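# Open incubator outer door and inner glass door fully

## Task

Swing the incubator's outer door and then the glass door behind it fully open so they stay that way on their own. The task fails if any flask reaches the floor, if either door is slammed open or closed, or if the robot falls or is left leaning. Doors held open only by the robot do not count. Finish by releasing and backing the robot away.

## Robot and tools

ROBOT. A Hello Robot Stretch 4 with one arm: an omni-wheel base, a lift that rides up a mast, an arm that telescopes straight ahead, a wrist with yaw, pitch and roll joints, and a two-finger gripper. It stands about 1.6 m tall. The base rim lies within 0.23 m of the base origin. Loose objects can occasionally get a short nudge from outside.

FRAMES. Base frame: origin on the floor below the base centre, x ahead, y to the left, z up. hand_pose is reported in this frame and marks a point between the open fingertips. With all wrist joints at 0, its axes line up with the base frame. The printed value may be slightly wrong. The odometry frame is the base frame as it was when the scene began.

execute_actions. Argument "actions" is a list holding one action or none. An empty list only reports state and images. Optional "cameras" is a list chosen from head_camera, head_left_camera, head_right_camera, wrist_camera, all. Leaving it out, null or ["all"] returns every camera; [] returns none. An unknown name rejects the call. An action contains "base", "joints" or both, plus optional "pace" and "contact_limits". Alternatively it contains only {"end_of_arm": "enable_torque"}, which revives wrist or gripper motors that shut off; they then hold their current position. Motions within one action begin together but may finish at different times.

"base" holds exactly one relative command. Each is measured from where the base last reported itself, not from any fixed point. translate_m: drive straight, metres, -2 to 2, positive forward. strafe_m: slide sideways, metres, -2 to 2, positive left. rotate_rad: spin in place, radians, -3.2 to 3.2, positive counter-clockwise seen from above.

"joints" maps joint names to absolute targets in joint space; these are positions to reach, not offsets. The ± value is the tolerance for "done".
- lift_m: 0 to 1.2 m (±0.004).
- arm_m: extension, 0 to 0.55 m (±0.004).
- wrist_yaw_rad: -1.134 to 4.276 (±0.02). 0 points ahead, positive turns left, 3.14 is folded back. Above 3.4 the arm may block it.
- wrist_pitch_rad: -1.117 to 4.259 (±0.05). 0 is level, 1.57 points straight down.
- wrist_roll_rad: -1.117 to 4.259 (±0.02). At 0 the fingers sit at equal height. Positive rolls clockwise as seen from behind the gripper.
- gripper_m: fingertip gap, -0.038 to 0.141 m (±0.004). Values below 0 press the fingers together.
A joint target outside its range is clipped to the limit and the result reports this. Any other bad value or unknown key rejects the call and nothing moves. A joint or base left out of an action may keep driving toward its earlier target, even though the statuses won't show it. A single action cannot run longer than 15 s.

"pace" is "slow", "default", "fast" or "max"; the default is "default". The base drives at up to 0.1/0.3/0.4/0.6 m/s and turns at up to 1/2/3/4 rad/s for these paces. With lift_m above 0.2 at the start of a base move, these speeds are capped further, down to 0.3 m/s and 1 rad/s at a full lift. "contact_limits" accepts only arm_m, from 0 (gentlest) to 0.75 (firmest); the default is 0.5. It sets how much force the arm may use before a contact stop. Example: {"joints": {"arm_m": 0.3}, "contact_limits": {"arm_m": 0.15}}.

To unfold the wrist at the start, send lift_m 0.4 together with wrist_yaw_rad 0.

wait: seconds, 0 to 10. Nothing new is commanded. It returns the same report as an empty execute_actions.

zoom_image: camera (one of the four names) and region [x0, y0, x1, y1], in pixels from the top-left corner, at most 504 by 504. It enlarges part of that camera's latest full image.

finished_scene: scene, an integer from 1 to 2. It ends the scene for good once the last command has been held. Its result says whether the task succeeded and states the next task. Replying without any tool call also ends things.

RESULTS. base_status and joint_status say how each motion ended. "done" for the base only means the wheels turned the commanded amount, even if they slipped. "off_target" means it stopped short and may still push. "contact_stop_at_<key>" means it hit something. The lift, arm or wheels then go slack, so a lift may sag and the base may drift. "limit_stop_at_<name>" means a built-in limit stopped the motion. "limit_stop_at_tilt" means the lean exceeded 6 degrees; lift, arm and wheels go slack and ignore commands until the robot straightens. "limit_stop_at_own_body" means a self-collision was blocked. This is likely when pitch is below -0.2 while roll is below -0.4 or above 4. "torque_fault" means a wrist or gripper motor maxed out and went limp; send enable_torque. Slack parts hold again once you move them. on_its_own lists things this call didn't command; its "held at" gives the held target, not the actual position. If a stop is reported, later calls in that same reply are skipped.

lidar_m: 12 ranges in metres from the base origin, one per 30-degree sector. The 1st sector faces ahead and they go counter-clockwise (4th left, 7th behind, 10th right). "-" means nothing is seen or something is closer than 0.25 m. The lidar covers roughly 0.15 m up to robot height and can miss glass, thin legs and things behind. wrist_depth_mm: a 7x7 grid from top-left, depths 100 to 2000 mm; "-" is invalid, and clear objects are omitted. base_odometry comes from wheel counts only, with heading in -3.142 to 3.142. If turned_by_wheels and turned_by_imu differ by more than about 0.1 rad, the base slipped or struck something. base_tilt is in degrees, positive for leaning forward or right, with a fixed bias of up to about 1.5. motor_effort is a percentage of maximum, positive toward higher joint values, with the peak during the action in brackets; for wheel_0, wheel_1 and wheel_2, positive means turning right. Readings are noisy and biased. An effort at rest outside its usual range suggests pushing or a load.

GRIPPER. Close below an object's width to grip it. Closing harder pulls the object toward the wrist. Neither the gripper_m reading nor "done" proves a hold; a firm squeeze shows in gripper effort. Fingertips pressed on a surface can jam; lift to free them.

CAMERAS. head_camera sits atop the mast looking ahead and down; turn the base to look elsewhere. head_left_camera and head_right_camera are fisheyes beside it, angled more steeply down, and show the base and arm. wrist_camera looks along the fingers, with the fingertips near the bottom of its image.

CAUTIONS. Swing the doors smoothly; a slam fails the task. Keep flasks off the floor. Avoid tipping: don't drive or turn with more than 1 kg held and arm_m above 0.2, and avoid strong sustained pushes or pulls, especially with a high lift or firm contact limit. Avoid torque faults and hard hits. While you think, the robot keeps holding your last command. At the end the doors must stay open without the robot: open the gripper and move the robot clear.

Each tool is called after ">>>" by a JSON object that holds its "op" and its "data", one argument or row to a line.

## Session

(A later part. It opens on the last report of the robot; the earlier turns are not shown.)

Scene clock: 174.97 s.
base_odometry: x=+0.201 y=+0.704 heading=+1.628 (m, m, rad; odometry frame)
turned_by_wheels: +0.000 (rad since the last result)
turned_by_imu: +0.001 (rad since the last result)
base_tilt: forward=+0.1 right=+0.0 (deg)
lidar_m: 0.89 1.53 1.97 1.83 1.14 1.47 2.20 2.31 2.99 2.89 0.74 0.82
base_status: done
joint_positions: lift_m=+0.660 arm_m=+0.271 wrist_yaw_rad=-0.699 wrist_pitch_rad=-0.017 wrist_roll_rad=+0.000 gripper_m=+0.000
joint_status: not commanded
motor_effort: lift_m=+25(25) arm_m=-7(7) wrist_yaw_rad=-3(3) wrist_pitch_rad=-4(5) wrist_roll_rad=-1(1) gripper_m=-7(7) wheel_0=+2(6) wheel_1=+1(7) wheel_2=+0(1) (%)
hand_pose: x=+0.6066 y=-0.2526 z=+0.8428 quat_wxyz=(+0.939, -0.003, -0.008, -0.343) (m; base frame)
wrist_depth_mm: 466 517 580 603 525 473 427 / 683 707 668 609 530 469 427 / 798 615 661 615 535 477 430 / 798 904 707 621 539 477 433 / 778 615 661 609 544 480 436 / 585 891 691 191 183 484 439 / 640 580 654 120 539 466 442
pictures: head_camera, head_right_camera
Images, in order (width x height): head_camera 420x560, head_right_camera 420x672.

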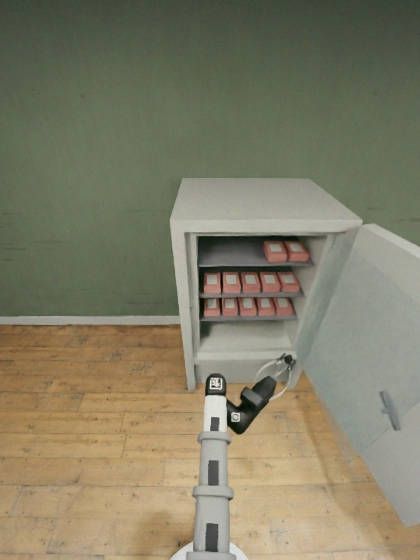

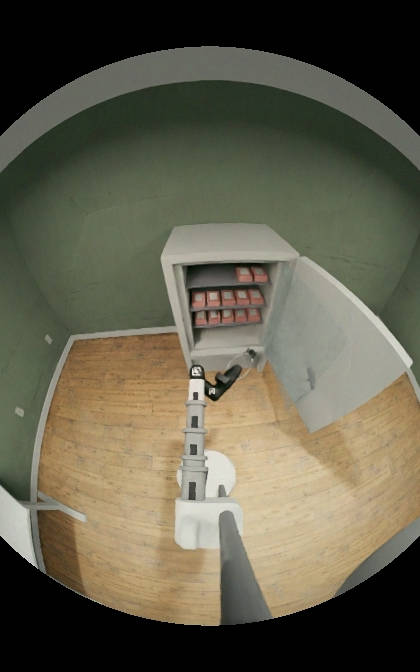

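>>> {"op": "execute_actions", "data": {
  "actions": [
    {"joints":{"wrist_yaw_rad":-1.1,"arm_m":0.13},"base":{"strafe_m":-0.08},"pace":"slow"}
  ],
  "cameras": ["head_right_camera","wrist_camera"]
}}

>>> {"op": "execute_actions", "data": {
  "actions": [
    {"base":{"strafe_m":-0.05},"pace":"slow"}
  ],
  "cameras": ["head_right_camera","wrist_camera"]
}}

Scene clock: 178.53 s.
base_odometry: x=+0.280 y=+0.709 heading=+1.628 (m, m, rad; odometry frame)
turned_by_wheels: +0.000 (rad since the last result)
turned_by_imu: +0.001 (rad since the last result)
base_tilt: forward=-0.2 right=-0.1 (deg)
lidar_m: 0.87 0.93 2.02 1.93 1.23 1.60 2.19 2.28 2.96 2.81 0.62 0.70
base_status: done
joint_positions: lift_m=+0.660 arm_m=+0.131 wrist_yaw_rad=-1.100 wrist_pitch_rad=-0.017 wrist_roll_rad=+0.000 gripper_m=+0.000
joint_status: all done
motor_effort: lift_m=+25(25) arm_m=-7(6) wrist_yaw_rad=-3(5) wrist_pitch_rad=-5(5) wrist_roll_rad=+0(1) gripper_m=-7(7) wheel_0=+1(6) wheel_1=+0(4) wheel_2=+0(1) (%)
hand_pose: x=+0.3552 y=-0.2967 z=+0.8428 quat_wxyz=(+0.853, -0.004, -0.007, -0.522) (m; base frame)
wrist_depth_mm: 580 559 539 521 504 492 - / 580 559 539 521 508 496 - / 585 564 539 525 508 496 - / 585 569 544 525 512 500 - / 585 569 544 525 512 496 - / 591 569 549 191 183 500 - / 597 569 544 120 512 496 1756
pictures: head_right_camera, wrist_camera
Images, in order (width x height): head_right_camera 420x672, wrist_camera 616x392.

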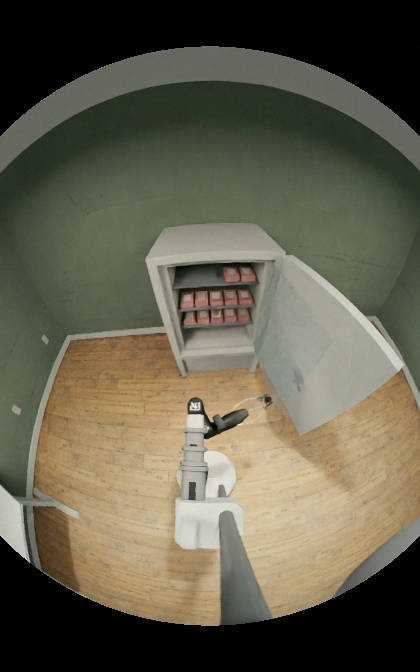

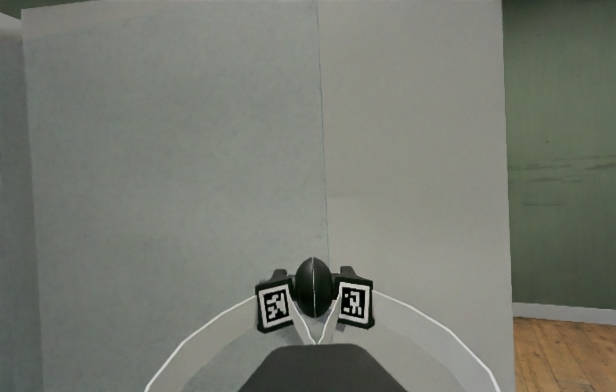

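Scene clock: 180.13 s.
base_odometry: x=+0.330 y=+0.712 heading=+1.628 (m, m, rad; odometry frame)
turned_by_wheels: +0.000 (rad since the last result)
turned_by_imu: +0.001 (rad since the last result)
base_tilt: forward=+0.0 right=+0.0 (deg)
lidar_m: 0.90 0.90 2.06 1.95 1.30 1.65 2.17 2.29 2.93 2.76 0.60 0.63
base_status: done
joint_positions: lift_m=+0.660 arm_m=+0.131 wrist_yaw_rad=-1.100 wrist_pitch_rad=-0.017 wrist_roll_rad=+0.000 gripper_m=+0.000
joint_status: not commanded
motor_effort: lift_m=+25(25) arm_m=-7(7) wrist_yaw_rad=-3(3) wrist_pitch_rad=-8(7) wrist_roll_rad=-1(1) gripper_m=-6(7) wheel_0=+2(7) wheel_1=-2(4) wheel_2=+0(0) (%)
hand_pose: x=+0.3552 y=-0.2967 z=+0.8428 quat_wxyz=(+0.853, -0.004, -0.007, -0.522) (m; base frame)
wrist_depth_mm: 525 504 488 473 455 449 - / 530 508 488 473 459 449 - / 530 512 492 477 462 449 - / 535 512 492 477 466 452 - / 535 517 496 477 466 452 - / 535 517 496 191 183 455 - / 539 517 496 120 466 449 1756
pictures: head_right_camera, wrist_camera
Images, in order (width x height): head_right_camera 420x672, wrist_camera 616x392.

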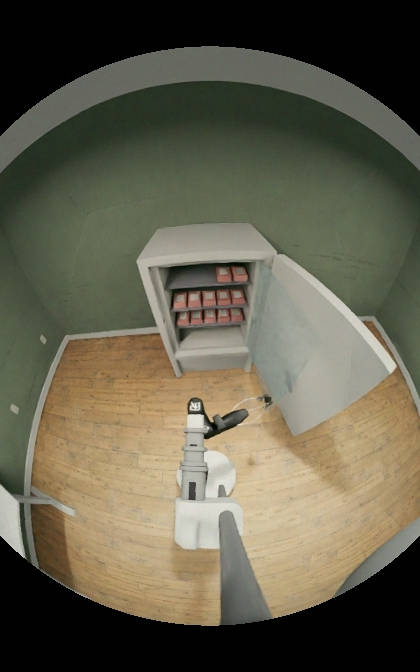

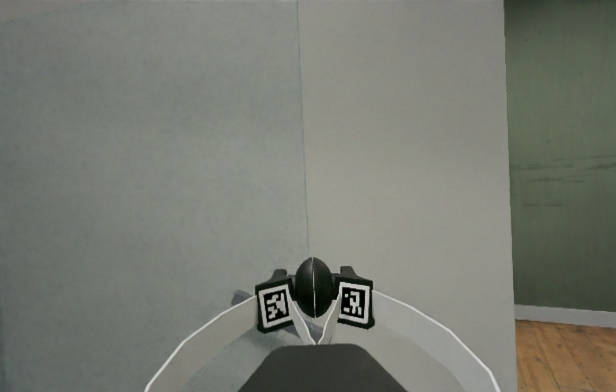

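>>> {"op": "execute_actions", "data": {
  "actions": [
    {"joints":{"arm_m":0.22},"base":{"strafe_m":-0.12},"pace":"slow"}
  ],
  "cameras": ["head_right_camera","wrist_camera"]
}}

>>> {"op": "execute_actions", "data": {
  "actions": [
    {"base":{"strafe_m":-0.06},"pace":"slow"}
  ],
  "cameras": ["head_right_camera","wrist_camera"]
}}

Scene clock: 183.10 s.
base_odometry: x=+0.450 y=+0.719 heading=+1.628 (m, m, rad; odometry frame)
turned_by_wheels: +0.000 (rad since the last result)
turned_by_imu: +0.001 (rad since the last result)
base_tilt: forward=+0.0 right=+0.0 (deg)
lidar_m: 0.90 0.95 2.06 2.12 1.37 1.81 2.19 2.28 2.82 2.62 0.50 0.53
base_status: done
joint_positions: lift_m=+0.660 arm_m=+0.219 wrist_yaw_rad=-1.100 wrist_pitch_rad=-0.017 wrist_roll_rad=+0.000 gripper_m=+0.000
joint_status: all done
motor_effort: lift_m=+25(25) arm_m=+7(8) wrist_yaw_rad=+0(0) wrist_pitch_rad=-6(7) wrist_roll_rad=+0(1) gripper_m=-7(6) wheel_0=+2(9) wheel_1=-2(5) wheel_2=+1(0) (%)
hand_pose: x=+0.4425 y=-0.2967 z=+0.8428 quat_wxyz=(+0.852, -0.004, -0.007, -0.523) (m; base frame)
wrist_depth_mm: 366 353 342 330 320 310 303 / 368 355 343 332 320 310 303 / 370 357 345 334 324 314 304 / 370 359 347 334 324 312 304 / 373 359 345 334 325 315 307 / 375 362 347 191 183 315 307 / 377 364 347 120 327 312 310
pictures: head_right_camera, wrist_camera
Images, in order (width x height): head_right_camera 420x672, wrist_camera 616x392.

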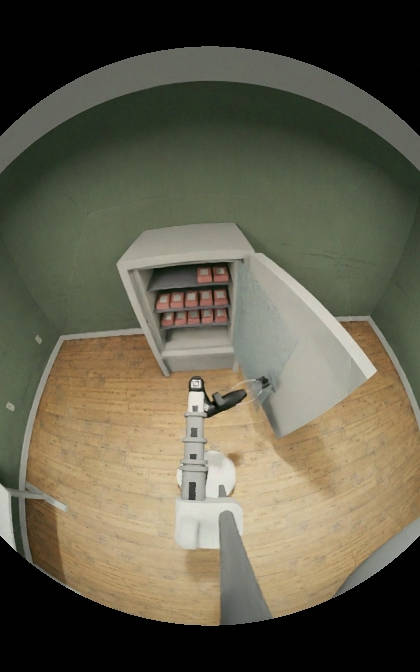

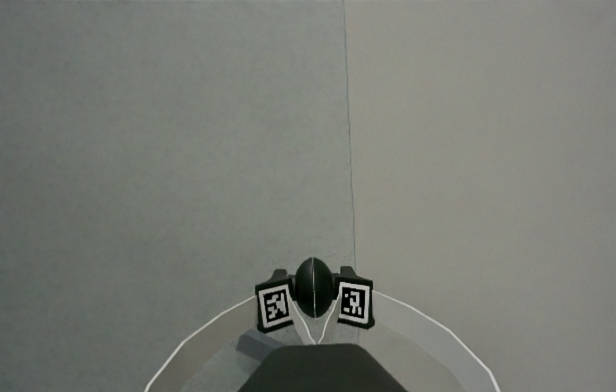

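Scene clock: 184.83 s.
base_odometry: x=+0.509 y=+0.722 heading=+1.630 (m, m, rad; odometry frame)
turned_by_wheels: +0.002 (rad since the last result)
turned_by_imu: +0.026 (rad since the last result)
base_tilt: forward=+0.0 right=-0.2 (deg)
lidar_m: 0.90 0.93 2.14 1.96 1.45 1.91 2.19 2.27 2.74 2.59 0.43 0.52
base_status: done
joint_positions: lift_m=+0.660 arm_m=+0.219 wrist_yaw_rad=-1.113 wrist_pitch_rad=-0.019 wrist_roll_rad=+0.000 gripper_m=+0.000
joint_status: not commanded
on_its_own: wrist_yaw_rad is at rest, and its effort (+37) is outside its rest range (-13 to +13)
motor_effort: lift_m=+24(25) arm_m=+7(7) wrist_yaw_rad=+37(38) wrist_pitch_rad=-3(6) wrist_roll_rad=-1(1) gripper_m=-3(6) wheel_0=+24(26) wheel_1=+1(3) wheel_2=+3(6) (%)
hand_pose: x=+0.4387 y=-0.2974 z=+0.8432 quat_wxyz=(+0.849, -0.005, -0.008, -0.528) (m; base frame)
wrist_depth_mm: 336 320 309 296 286 274 266 / 338 322 309 297 286 276 267 / 338 324 312 300 287 277 268 / 340 325 312 300 289 277 270 / 342 327 314 300 290 279 270 / 342 329 185 199 183 279 272 / 345 330 312 120 291 277 273
pictures: head_right_camera, wrist_camera
Images, in order (width x height): head_right_camera 420x672, wrist_camera 616x392.

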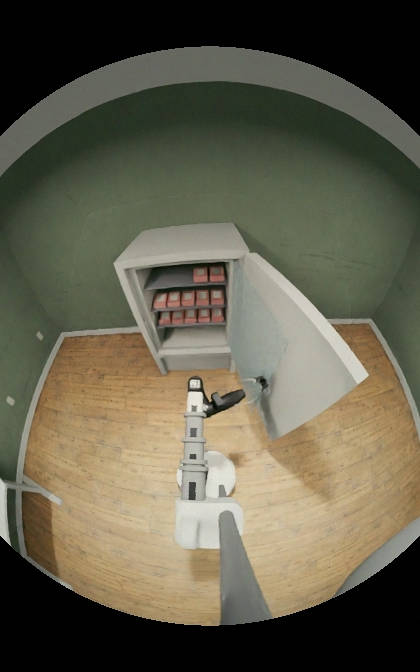

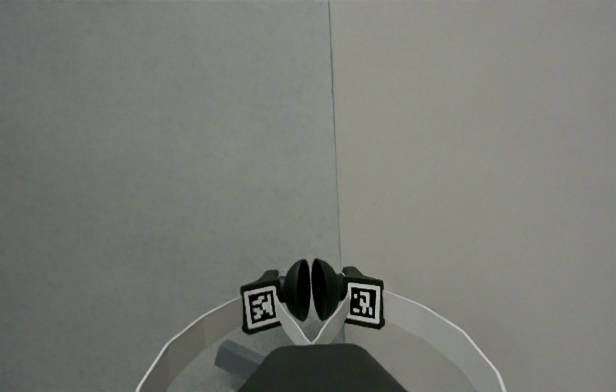

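>>> {"op": "execute_actions", "data": {
  "actions": [
    {"base":{"strafe_m":0.07},"pace":"slow"}
  ],
  "cameras": []
}}

>>> {"op": "execute_actions", "data": {
  "actions": [
    {"joints":{"arm_m":0.06,"wrist_yaw_rad":-1.1,"lift_m":0.78},"pace":"slow"}
  ],
  "cameras": ["head_right_camera","wrist_camera"]
}}

>>> {"op": "execute_actions", "data": {
  "actions": [
    {"base":{"strafe_m":-0.17},"pace":"slow"}
  ],
  "cameras": ["head_right_camera","wrist_camera"]
}}

Scene clock: 187.67 s.
base_odometry: x=+0.439 y=+0.718 heading=+1.630 (m, m, rad; odometry frame)
turned_by_wheels: +0.000 (rad since the last result)
turned_by_imu: +0.001 (rad since the last result)
base_tilt: forward=-0.1 right=+0.0 (deg)
lidar_m: 0.89 0.95 2.13 1.95 1.36 1.80 2.19 2.27 2.80 2.64 0.52 0.58
base_status: done
joint_positions: lift_m=+0.660 arm_m=+0.219 wrist_yaw_rad=-1.101 wrist_pitch_rad=-0.018 wrist_roll_rad=+0.000 gripper_m=+0.000
joint_status: not commanded
motor_effort: lift_m=+24(25) arm_m=+7(7) wrist_yaw_rad=+0(37) wrist_pitch_rad=-5(6) wrist_roll_rad=-1(0) gripper_m=-8(7) wheel_0=-1(20) wheel_1=+1(3) wheel_2=-1(4) (%)
hand_pose: x=+0.4425 y=-0.2968 z=+0.8429 quat_wxyz=(+0.852, -0.005, -0.008, -0.523) (m; base frame)
wrist_depth_mm: 407 389 373 357 345 330 322 / 407 392 375 359 345 334 325 / 410 392 377 362 347 334 324 / 410 394 377 362 349 336 325 / 415 397 379 364 349 338 327 / 415 399 377 191 183 340 329 / 418 402 379 120 349 334 329
pictures: none
No camera images: the call's "cameras" was empty. Leave "cameras" out to get every camera's image.

Scene clock: 190.57 s.
base_odometry: x=+0.439 y=+0.718 heading=+1.630 (m, m, rad; odometry frame)
turned_by_wheels: +0.000 (rad since the last result)
turned_by_imu: +0.001 (rad since the last result)
base_tilt: forward=-0.1 right=-0.1 (deg)
lidar_m: 0.90 0.96 2.13 1.96 1.39 1.81 2.17 2.28 2.77 2.66 0.52 0.58
base_status: not commanded
joint_positions: lift_m=+0.780 arm_m=+0.061 wrist_yaw_rad=-1.100 wrist_pitch_rad=-0.018 wrist_roll_rad=+0.000 gripper_m=+0.000
joint_status: all done
motor_effort: lift_m=+25(25) arm_m=-7(7) wrist_yaw_rad=-1(3) wrist_pitch_rad=-8(7) wrist_roll_rad=+0(1) gripper_m=-7(6) wheel_0=-1(1) wheel_1=+0(1) wheel_2=+0(0) (%)
hand_pose: x=+0.2850 y=-0.2967 z=+0.9629 quat_wxyz=(+0.852, -0.004, -0.008, -0.523) (m; base frame)
wrist_depth_mm: 1308 1576 - 410 392 - - / 462 442 424 407 392 - - / 462 442 424 407 392 - - / 469 445 427 407 394 - - / 469 449 427 407 397 - - / 469 452 430 191 183 - - / 473 449 427 120 397 1808 -
pictures: head_right_camera, wrist_camera
Images, in order (width x height): head_right_camera 420x672, wrist_camera 616x392.

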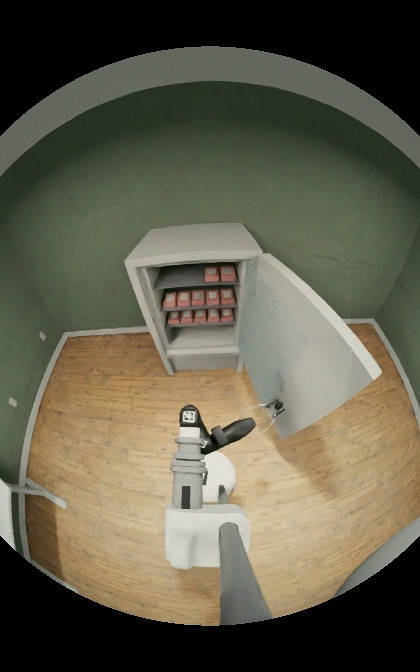

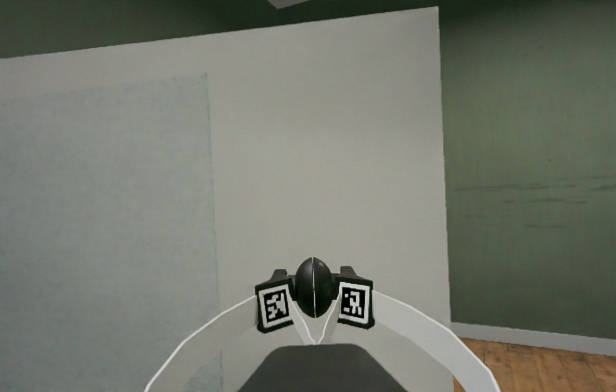

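Scene clock: 193.40 s.
base_odometry: x=+0.609 y=+0.728 heading=+1.630 (m, m, rad; odometry frame)
turned_by_wheels: +0.000 (rad since the last result)
turned_by_imu: +0.001 (rad since the last result)
base_tilt: forward=+0.0 right=-0.1 (deg)
lidar_m: 0.71 0.95 2.14 1.93 1.55 2.05 2.17 2.28 2.61 2.48 0.38 0.42
base_status: done
joint_positions: lift_m=+0.780 arm_m=+0.061 wrist_yaw_rad=-1.100 wrist_pitch_rad=-0.018 wrist_roll_rad=+0.000 gripper_m=+0.000
joint_status: not commanded
motor_effort: lift_m=+25(25) arm_m=-7(7) wrist_yaw_rad=-1(1) wrist_pitch_rad=-5(6) wrist_roll_rad=-1(2) gripper_m=-6(6) wheel_0=+1(6) wheel_1=+0(5) wheel_2=+0(0) (%)
hand_pose: x=+0.2849 y=-0.2967 z=+0.9629 quat_wxyz=(+0.852, -0.004, -0.008, -0.523) (m; base frame)
wrist_depth_mm: 272 260 250 240 235 - 1983 / 274 262 251 241 235 - 1983 / 276 263 252 242 236 - 1983 / 277 264 254 244 236 - 1983 / 277 265 255 243 237 - 1983 / 279 267 254 191 183 - 1983 / 281 268 254 120 236 1863 1921
pictures: head_right_camera, wrist_camera
Images, in order (width x height): head_right_camera 420x672, wrist_camera 616x392.

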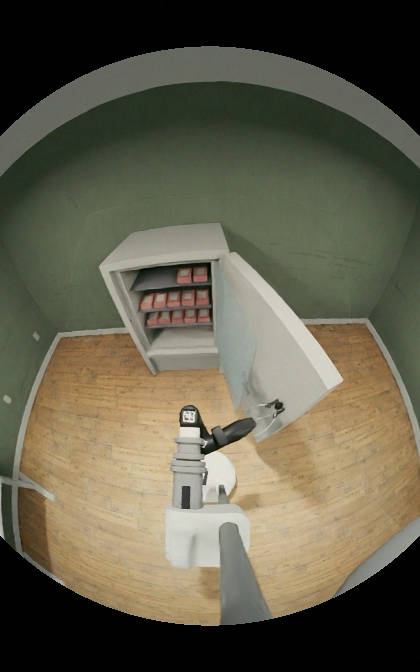

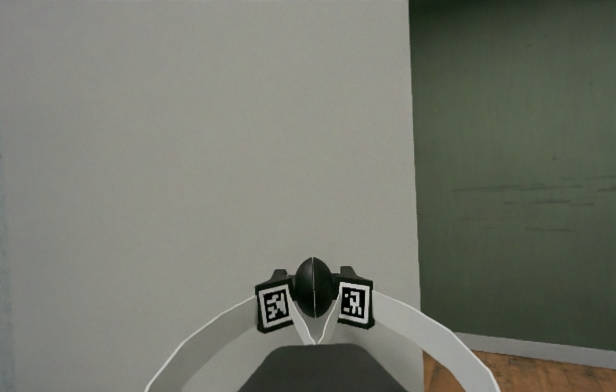

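>>> {"op": "execute_actions", "data": {
  "actions": [
    {"base":{"strafe_m":-0.05},"pace":"slow"}
  ],
  "cameras": ["head_right_camera","wrist_camera"]
}}

Scene clock: 195.43 s.
base_odometry: x=+0.659 y=+0.731 heading=+1.630 (m, m, rad; odometry frame)
turned_by_wheels: +0.000 (rad since the last result)
turned_by_imu: +0.001 (rad since the last result)
base_tilt: forward=+0.1 right=+0.0 (deg)
lidar_m: 0.67 0.93 2.16 1.94 1.60 2.16 2.18 2.28 2.54 2.42 0.36 0.39
base_status: done
joint_positions: lift_m=+0.780 arm_m=+0.061 wrist_yaw_rad=-1.100 wrist_pitch_rad=-0.018 wrist_roll_rad=+0.000 gripper_m=+0.000
joint_status: not commanded
motor_effort: lift_m=+25(25) arm_m=-6(7) wrist_yaw_rad=-3(1) wrist_pitch_rad=-6(4) wrist_roll_rad=+0(1) gripper_m=-6(7) wheel_0=+2(5) wheel_1=-1(7) wheel_2=+1(0) (%)
hand_pose: x=+0.2851 y=-0.2967 z=+0.9629 quat_wxyz=(+0.853, -0.004, -0.008, -0.522) (m; base frame)
wrist_depth_mm: 255 249 243 237 - - 1921 / 256 250 244 238 - - 1983 / 257 251 245 238 - - 1921 / 257 252 245 240 - - 1983 / 259 253 247 239 - - 1983 / 260 253 247 191 183 - - / 260 255 246 120 238 1863 1921
pictures: head_right_camera, wrist_camera
Images, in order (width x height): head_right_camera 420x672, wrist_camera 616x392.

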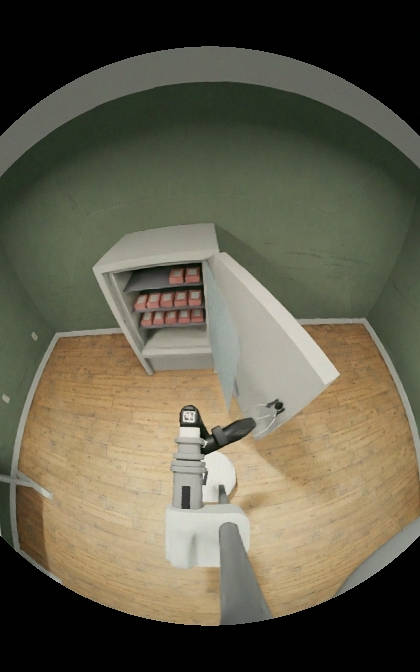

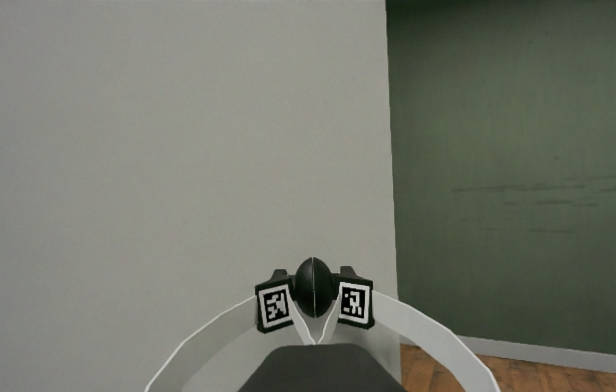

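>>> {"op": "execute_actions", "data": {
  "actions": [
    {"base":{"strafe_m":-0.04},"joints":{"arm_m":0.12},"pace":"slow"}
  ],
  "cameras": ["head_right_camera","wrist_camera"]
}}

Scene clock: 197.83 s.
base_odometry: x=+0.699 y=+0.733 heading=+1.630 (m, m, rad; odometry frame)
turned_by_wheels: +0.000 (rad since the last result)
turned_by_imu: +0.049 (rad since the last result)
base_tilt: forward=+0.0 right=-0.2 (deg)
lidar_m: 0.70 0.99 2.30 1.61 1.63 2.22 2.17 2.29 2.50 2.41 0.40 0.43
base_status: done
joint_positions: lift_m=+0.780 arm_m=+0.118 wrist_yaw_rad=-1.108 wrist_pitch_rad=-0.018 wrist_roll_rad=+0.000 gripper_m=+0.000
joint_status: all done
on_its_own: wrist_yaw_rad is at rest, and its effort (+20) is outside its rest range (-13 to +13)
motor_effort: lift_m=+24(25) arm_m=+9(17) wrist_yaw_rad=+20(72) wrist_pitch_rad=-4(5) wrist_roll_rad=-1(1) gripper_m=-6(7) wheel_0=+2(25) wheel_1=+0(10) wheel_2=-1(12) (%)
hand_pose: x=+0.3400 y=-0.2971 z=+0.9631 quat_wxyz=(+0.850, -0.005, -0.008, -0.526) (m; base frame)
wrist_depth_mm: 254 246 238 232 224 - 1863 / 255 247 239 232 225 - 1863 / 256 248 240 234 227 - 1921 / 257 249 241 234 228 - 1921 / 258 250 242 234 228 - 1921 / 259 251 242 200 183 - 1921 / 260 252 242 127 229 226 1863
pictures: head_right_camera, wrist_camera
Images, in order (width x height): head_right_camera 420x672, wrist_camera 616x392.

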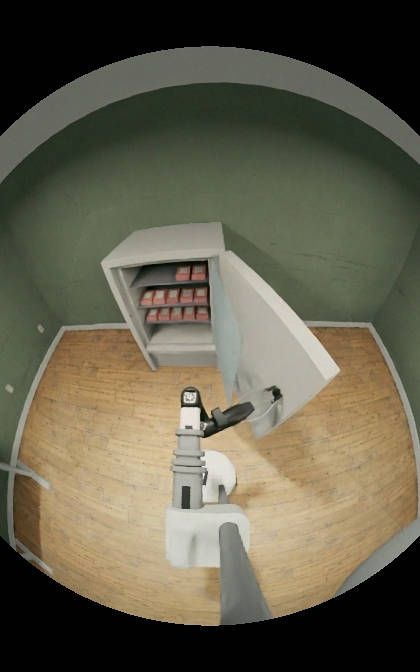

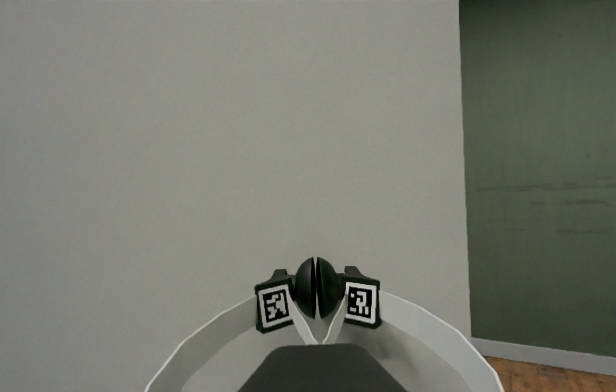

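>>> {"op": "execute_actions", "data": {
  "actions": [
    {"base":{"strafe_m":0.25},"pace":"slow"}
  ],
  "cameras": []
}}

>>> {"op": "execute_actions", "data": {
  "actions": [
    {"joints":{"lift_m":0.66,"arm_m":0.24,"wrist_yaw_rad":-1.1},"pace":"slow"}
  ],
  "cameras": ["head_right_camera","wrist_camera"]
}}

Scene clock: 202.03 s.
base_odometry: x=+0.449 y=+0.718 heading=+1.630 (m, m, rad; odometry frame)
turned_by_wheels: +0.000 (rad since the last result)
turned_by_imu: +0.002 (rad since the last result)
base_tilt: forward=+0.1 right=-0.2 (deg)
lidar_m: 0.94 1.01 2.15 1.54 1.38 1.91 2.15 2.28 2.76 2.66 0.61 0.62
base_status: done
joint_positions: lift_m=+0.780 arm_m=+0.119 wrist_yaw_rad=-1.101 wrist_pitch_rad=-0.018 wrist_roll_rad=+0.000 gripper_m=+0.000
joint_status: not commanded
motor_effort: lift_m=+24(24) arm_m=+7(9) wrist_yaw_rad=+0(20) wrist_pitch_rad=-4(3) wrist_roll_rad=-1(0) gripper_m=-6(6) wheel_0=-1(8) wheel_1=-1(4) wheel_2=+0(0) (%)
hand_pose: x=+0.3425 y=-0.2967 z=+0.9630 quat_wxyz=(+0.852, -0.005, -0.008, -0.523) (m; base frame)
wrist_depth_mm: 1229 1537 - - - - - / 525 500 484 469 455 - - / 521 504 488 469 455 - - / 525 504 488 473 459 - - / 525 508 492 473 459 - - / 530 508 488 191 183 455 - / 530 512 492 120 462 452 1983
pictures: none
No camera images: the call's "cameras" was empty. Leave "cameras" out to get every camera's image.

Scene clock: 204.53 s.
base_odometry: x=+0.449 y=+0.718 heading=+1.630 (m, m, rad; odometry frame)
turned_by_wheels: +0.000 (rad since the last result)
turned_by_imu: +0.001 (rad since the last result)
base_tilt: forward=+0.0 right=-0.1 (deg)
lidar_m: 0.94 0.99 2.16 1.55 1.35 1.96 2.14 2.27 2.78 2.66 0.60 0.58
base_status: not commanded
joint_positions: lift_m=+0.660 arm_m=+0.239 wrist_yaw_rad=-1.100 wrist_pitch_rad=-0.018 wrist_roll_rad=+0.000 gripper_m=+0.000
joint_status: all done
motor_effort: lift_m=+15(24) arm_m=+7(7) wrist_yaw_rad=-1(0) wrist_pitch_rad=-5(5) wrist_roll_rad=-1(0) gripper_m=-6(7) wheel_0=-1(1) wheel_1=-1(0) wheel_2=+0(0) (%)
hand_pose: x=+0.4625 y=-0.2967 z=+0.8437 quat_wxyz=(+0.852, -0.005, -0.007, -0.523) (m; base frame)
wrist_depth_mm: 473 459 442 430 415 404 394 / 477 459 445 430 415 404 397 / 477 462 449 433 421 407 397 / 480 462 449 433 421 407 397 / 484 462 449 433 424 410 402 / 484 469 449 191 183 410 399 / 484 469 452 120 418 410 402
pictures: head_right_camera, wrist_camera
Images, in order (width x height): head_right_camera 420x672, wrist_camera 616x392.

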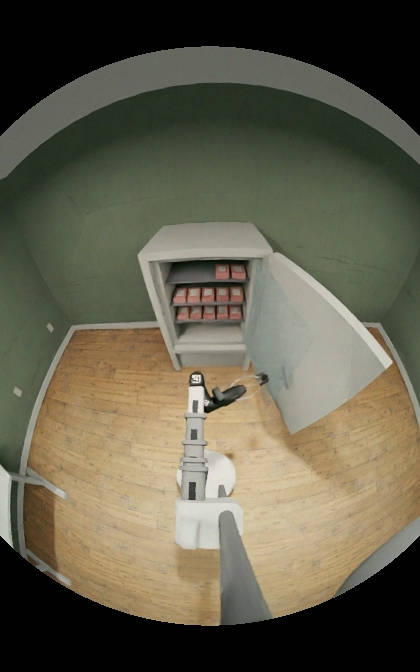

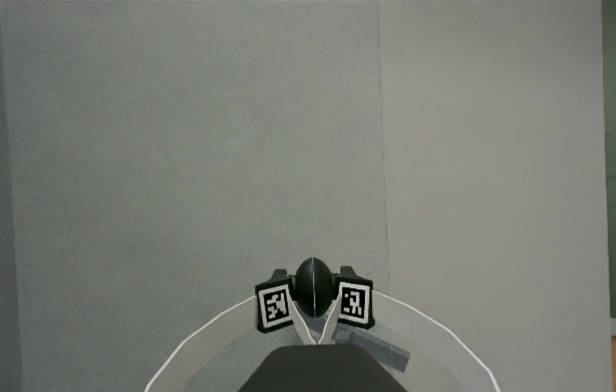

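>>> {"op": "execute_actions", "data": {
  "actions": [
    {"base":{"strafe_m":-0.11},"pace":"slow"}
  ],
  "cameras": ["wrist_camera"]
}}

Scene clock: 207.27 s.
base_odometry: x=+0.559 y=+0.725 heading=+1.632 (m, m, rad; odometry frame)
turned_by_wheels: +0.002 (rad since the last result)
turned_by_imu: +0.015 (rad since the last result)
base_tilt: forward=-0.2 right=-0.2 (deg)
lidar_m: 0.94 1.00 2.25 1.54 1.47 2.09 2.16 2.26 2.65 2.55 0.53 0.52
base_status: done
joint_positions: lift_m=+0.660 arm_m=+0.239 wrist_yaw_rad=-1.115 wrist_pitch_rad=-0.019 wrist_roll_rad=+0.000 gripper_m=+0.000
joint_status: not commanded
on_its_own: wrist_yaw_rad is at rest, and its effort (+42) is outside its rest range (-13 to +13)
motor_effort: lift_m=+15(15) arm_m=+7(7) wrist_yaw_rad=+42(48) wrist_pitch_rad=-1(5) wrist_roll_rad=-1(0) gripper_m=-4(6) wheel_0=+22(24) wheel_1=+3(6) wheel_2=+4(5) (%)
hand_pose: x=+0.4581 y=-0.2975 z=+0.8441 quat_wxyz=(+0.849, -0.005, -0.008, -0.529) (m; base frame)
wrist_depth_mm: 377 364 351 338 327 317 309 / 377 364 351 338 330 320 310 / 379 366 353 342 329 320 312 / 379 368 355 343 332 322 314 / 382 368 355 342 332 322 314 / 387 373 355 191 182 324 315 / 384 370 319 121 332 320 317
pictures: wrist_camera
Images, in order (width x height): wrist_camera 616x392.

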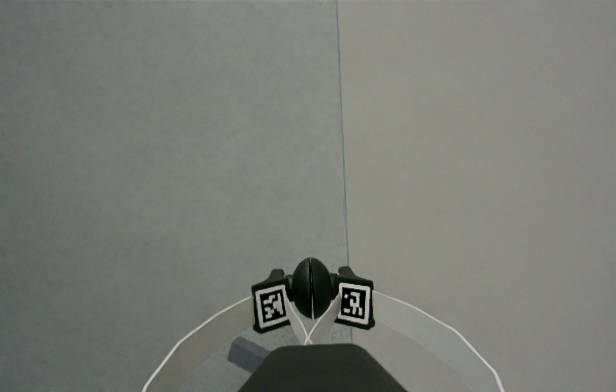

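The glass door is at its own stop. Retreating.

>>> {"op": "execute_actions", "data": {
  "actions": [
    {"base":{"strafe_m":0.2},"pace":"slow"}
  ],
  "cameras": []
}}

>>> {"op": "execute_actions", "data": {
  "actions": [
    {"base":{"translate_m":-0.5},"joints":{"arm_m":0.0,"wrist_yaw_rad":-1.1}}
  ],
  "cameras": ["head_camera","head_right_camera"]
}}

Scene clock: 211.30 s.
base_odometry: x=+0.359 y=+0.712 heading=+1.632 (m, m, rad; odometry frame)
turned_by_wheels: +0.000 (rad since the last result)
turned_by_imu: +0.001 (rad since the last result)
base_tilt: forward=-0.1 right=+0.0 (deg)
lidar_m: 0.93 1.63 2.06 1.41 1.26 1.79 2.13 2.27 2.87 2.77 0.67 0.75
base_status: done
joint_positions: lift_m=+0.660 arm_m=+0.239 wrist_yaw_rad=-1.101 wrist_pitch_rad=-0.018 wrist_roll_rad=+0.000 gripper_m=+0.000
joint_status: not commanded
motor_effort: lift_m=+15(15) arm_m=+7(7) wrist_yaw_rad=+0(42) wrist_pitch_rad=-8(5) wrist_roll_rad=-1(1) gripper_m=-5(6) wheel_0=-2(22) wheel_1=-1(5) wheel_2=+0(6) (%)
hand_pose: x=+0.4625 y=-0.2968 z=+0.8437 quat_wxyz=(+0.852, -0.005, -0.008, -0.523) (m; base frame)
wrist_depth_mm: 580 564 544 525 508 488 480 / 591 569 544 525 508 492 480 / 591 569 544 530 512 496 484 / 591 569 554 530 512 496 484 / 597 574 549 535 517 496 484 / 597 580 554 191 183 500 488 / 597 580 549 120 517 492 488
pictures: none
No camera images: the call's "cameras" was empty. Leave "cameras" out to get every camera's image.

Scene clock: 214.43 s.
base_odometry: x=+0.390 y=+0.213 heading=+1.632 (m, m, rad; odometry frame)
turned_by_wheels: +0.000 (rad since the last result)
turned_by_imu: +0.003 (rad since the last result)
base_tilt: forward=+0.1 right=+0.0 (deg)
lidar_m: 1.44 2.18 2.04 1.17 1.24 1.70 1.62 1.78 2.48 2.73 2.88 1.02
base_status: done
joint_positions: lift_m=+0.660 arm_m=+0.001 wrist_yaw_rad=-1.100 wrist_pitch_rad=-0.017 wrist_roll_rad=+0.000 gripper_m=+0.000
joint_status: all done
motor_effort: lift_m=+15(15) arm_m=-7(10) wrist_yaw_rad=-2(1) wrist_pitch_rad=-8(6) wrist_roll_rad=-1(1) gripper_m=-7(6) wheel_0=-2(5) wheel_1=+0(3) wheel_2=+0(7) (%)
hand_pose: x=+0.2250 y=-0.2967 z=+0.8436 quat_wxyz=(+0.852, -0.005, -0.007, -0.523) (m; base frame)
wrist_depth_mm: 1863 - - - - - - / 854 820 - - - - - / 854 831 - - - - - / 854 820 - - - - - / 854 820 - - - - - / 866 831 820 191 183 - - / 866 842 1756 120 1863 1661 1756
pictures: head_camera, head_right_camera
Images, in order (width x height): head_camera 420x560, head_right_camera 420x672.

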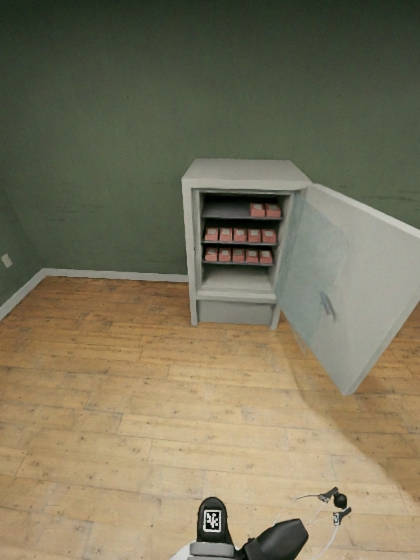

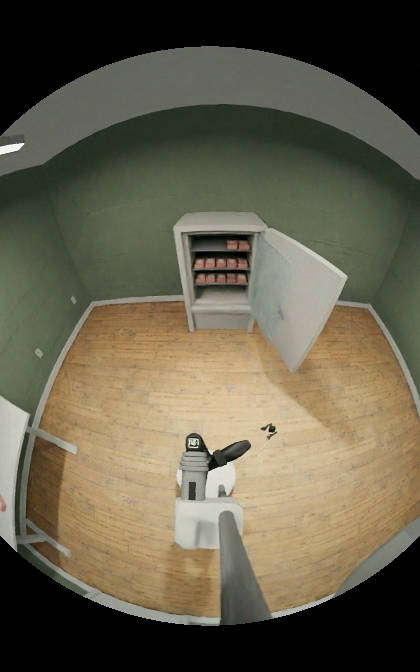

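>>> {"op": "finished_scene", "data": {
  "scene": 2
}}

The scene is finished: the task was done.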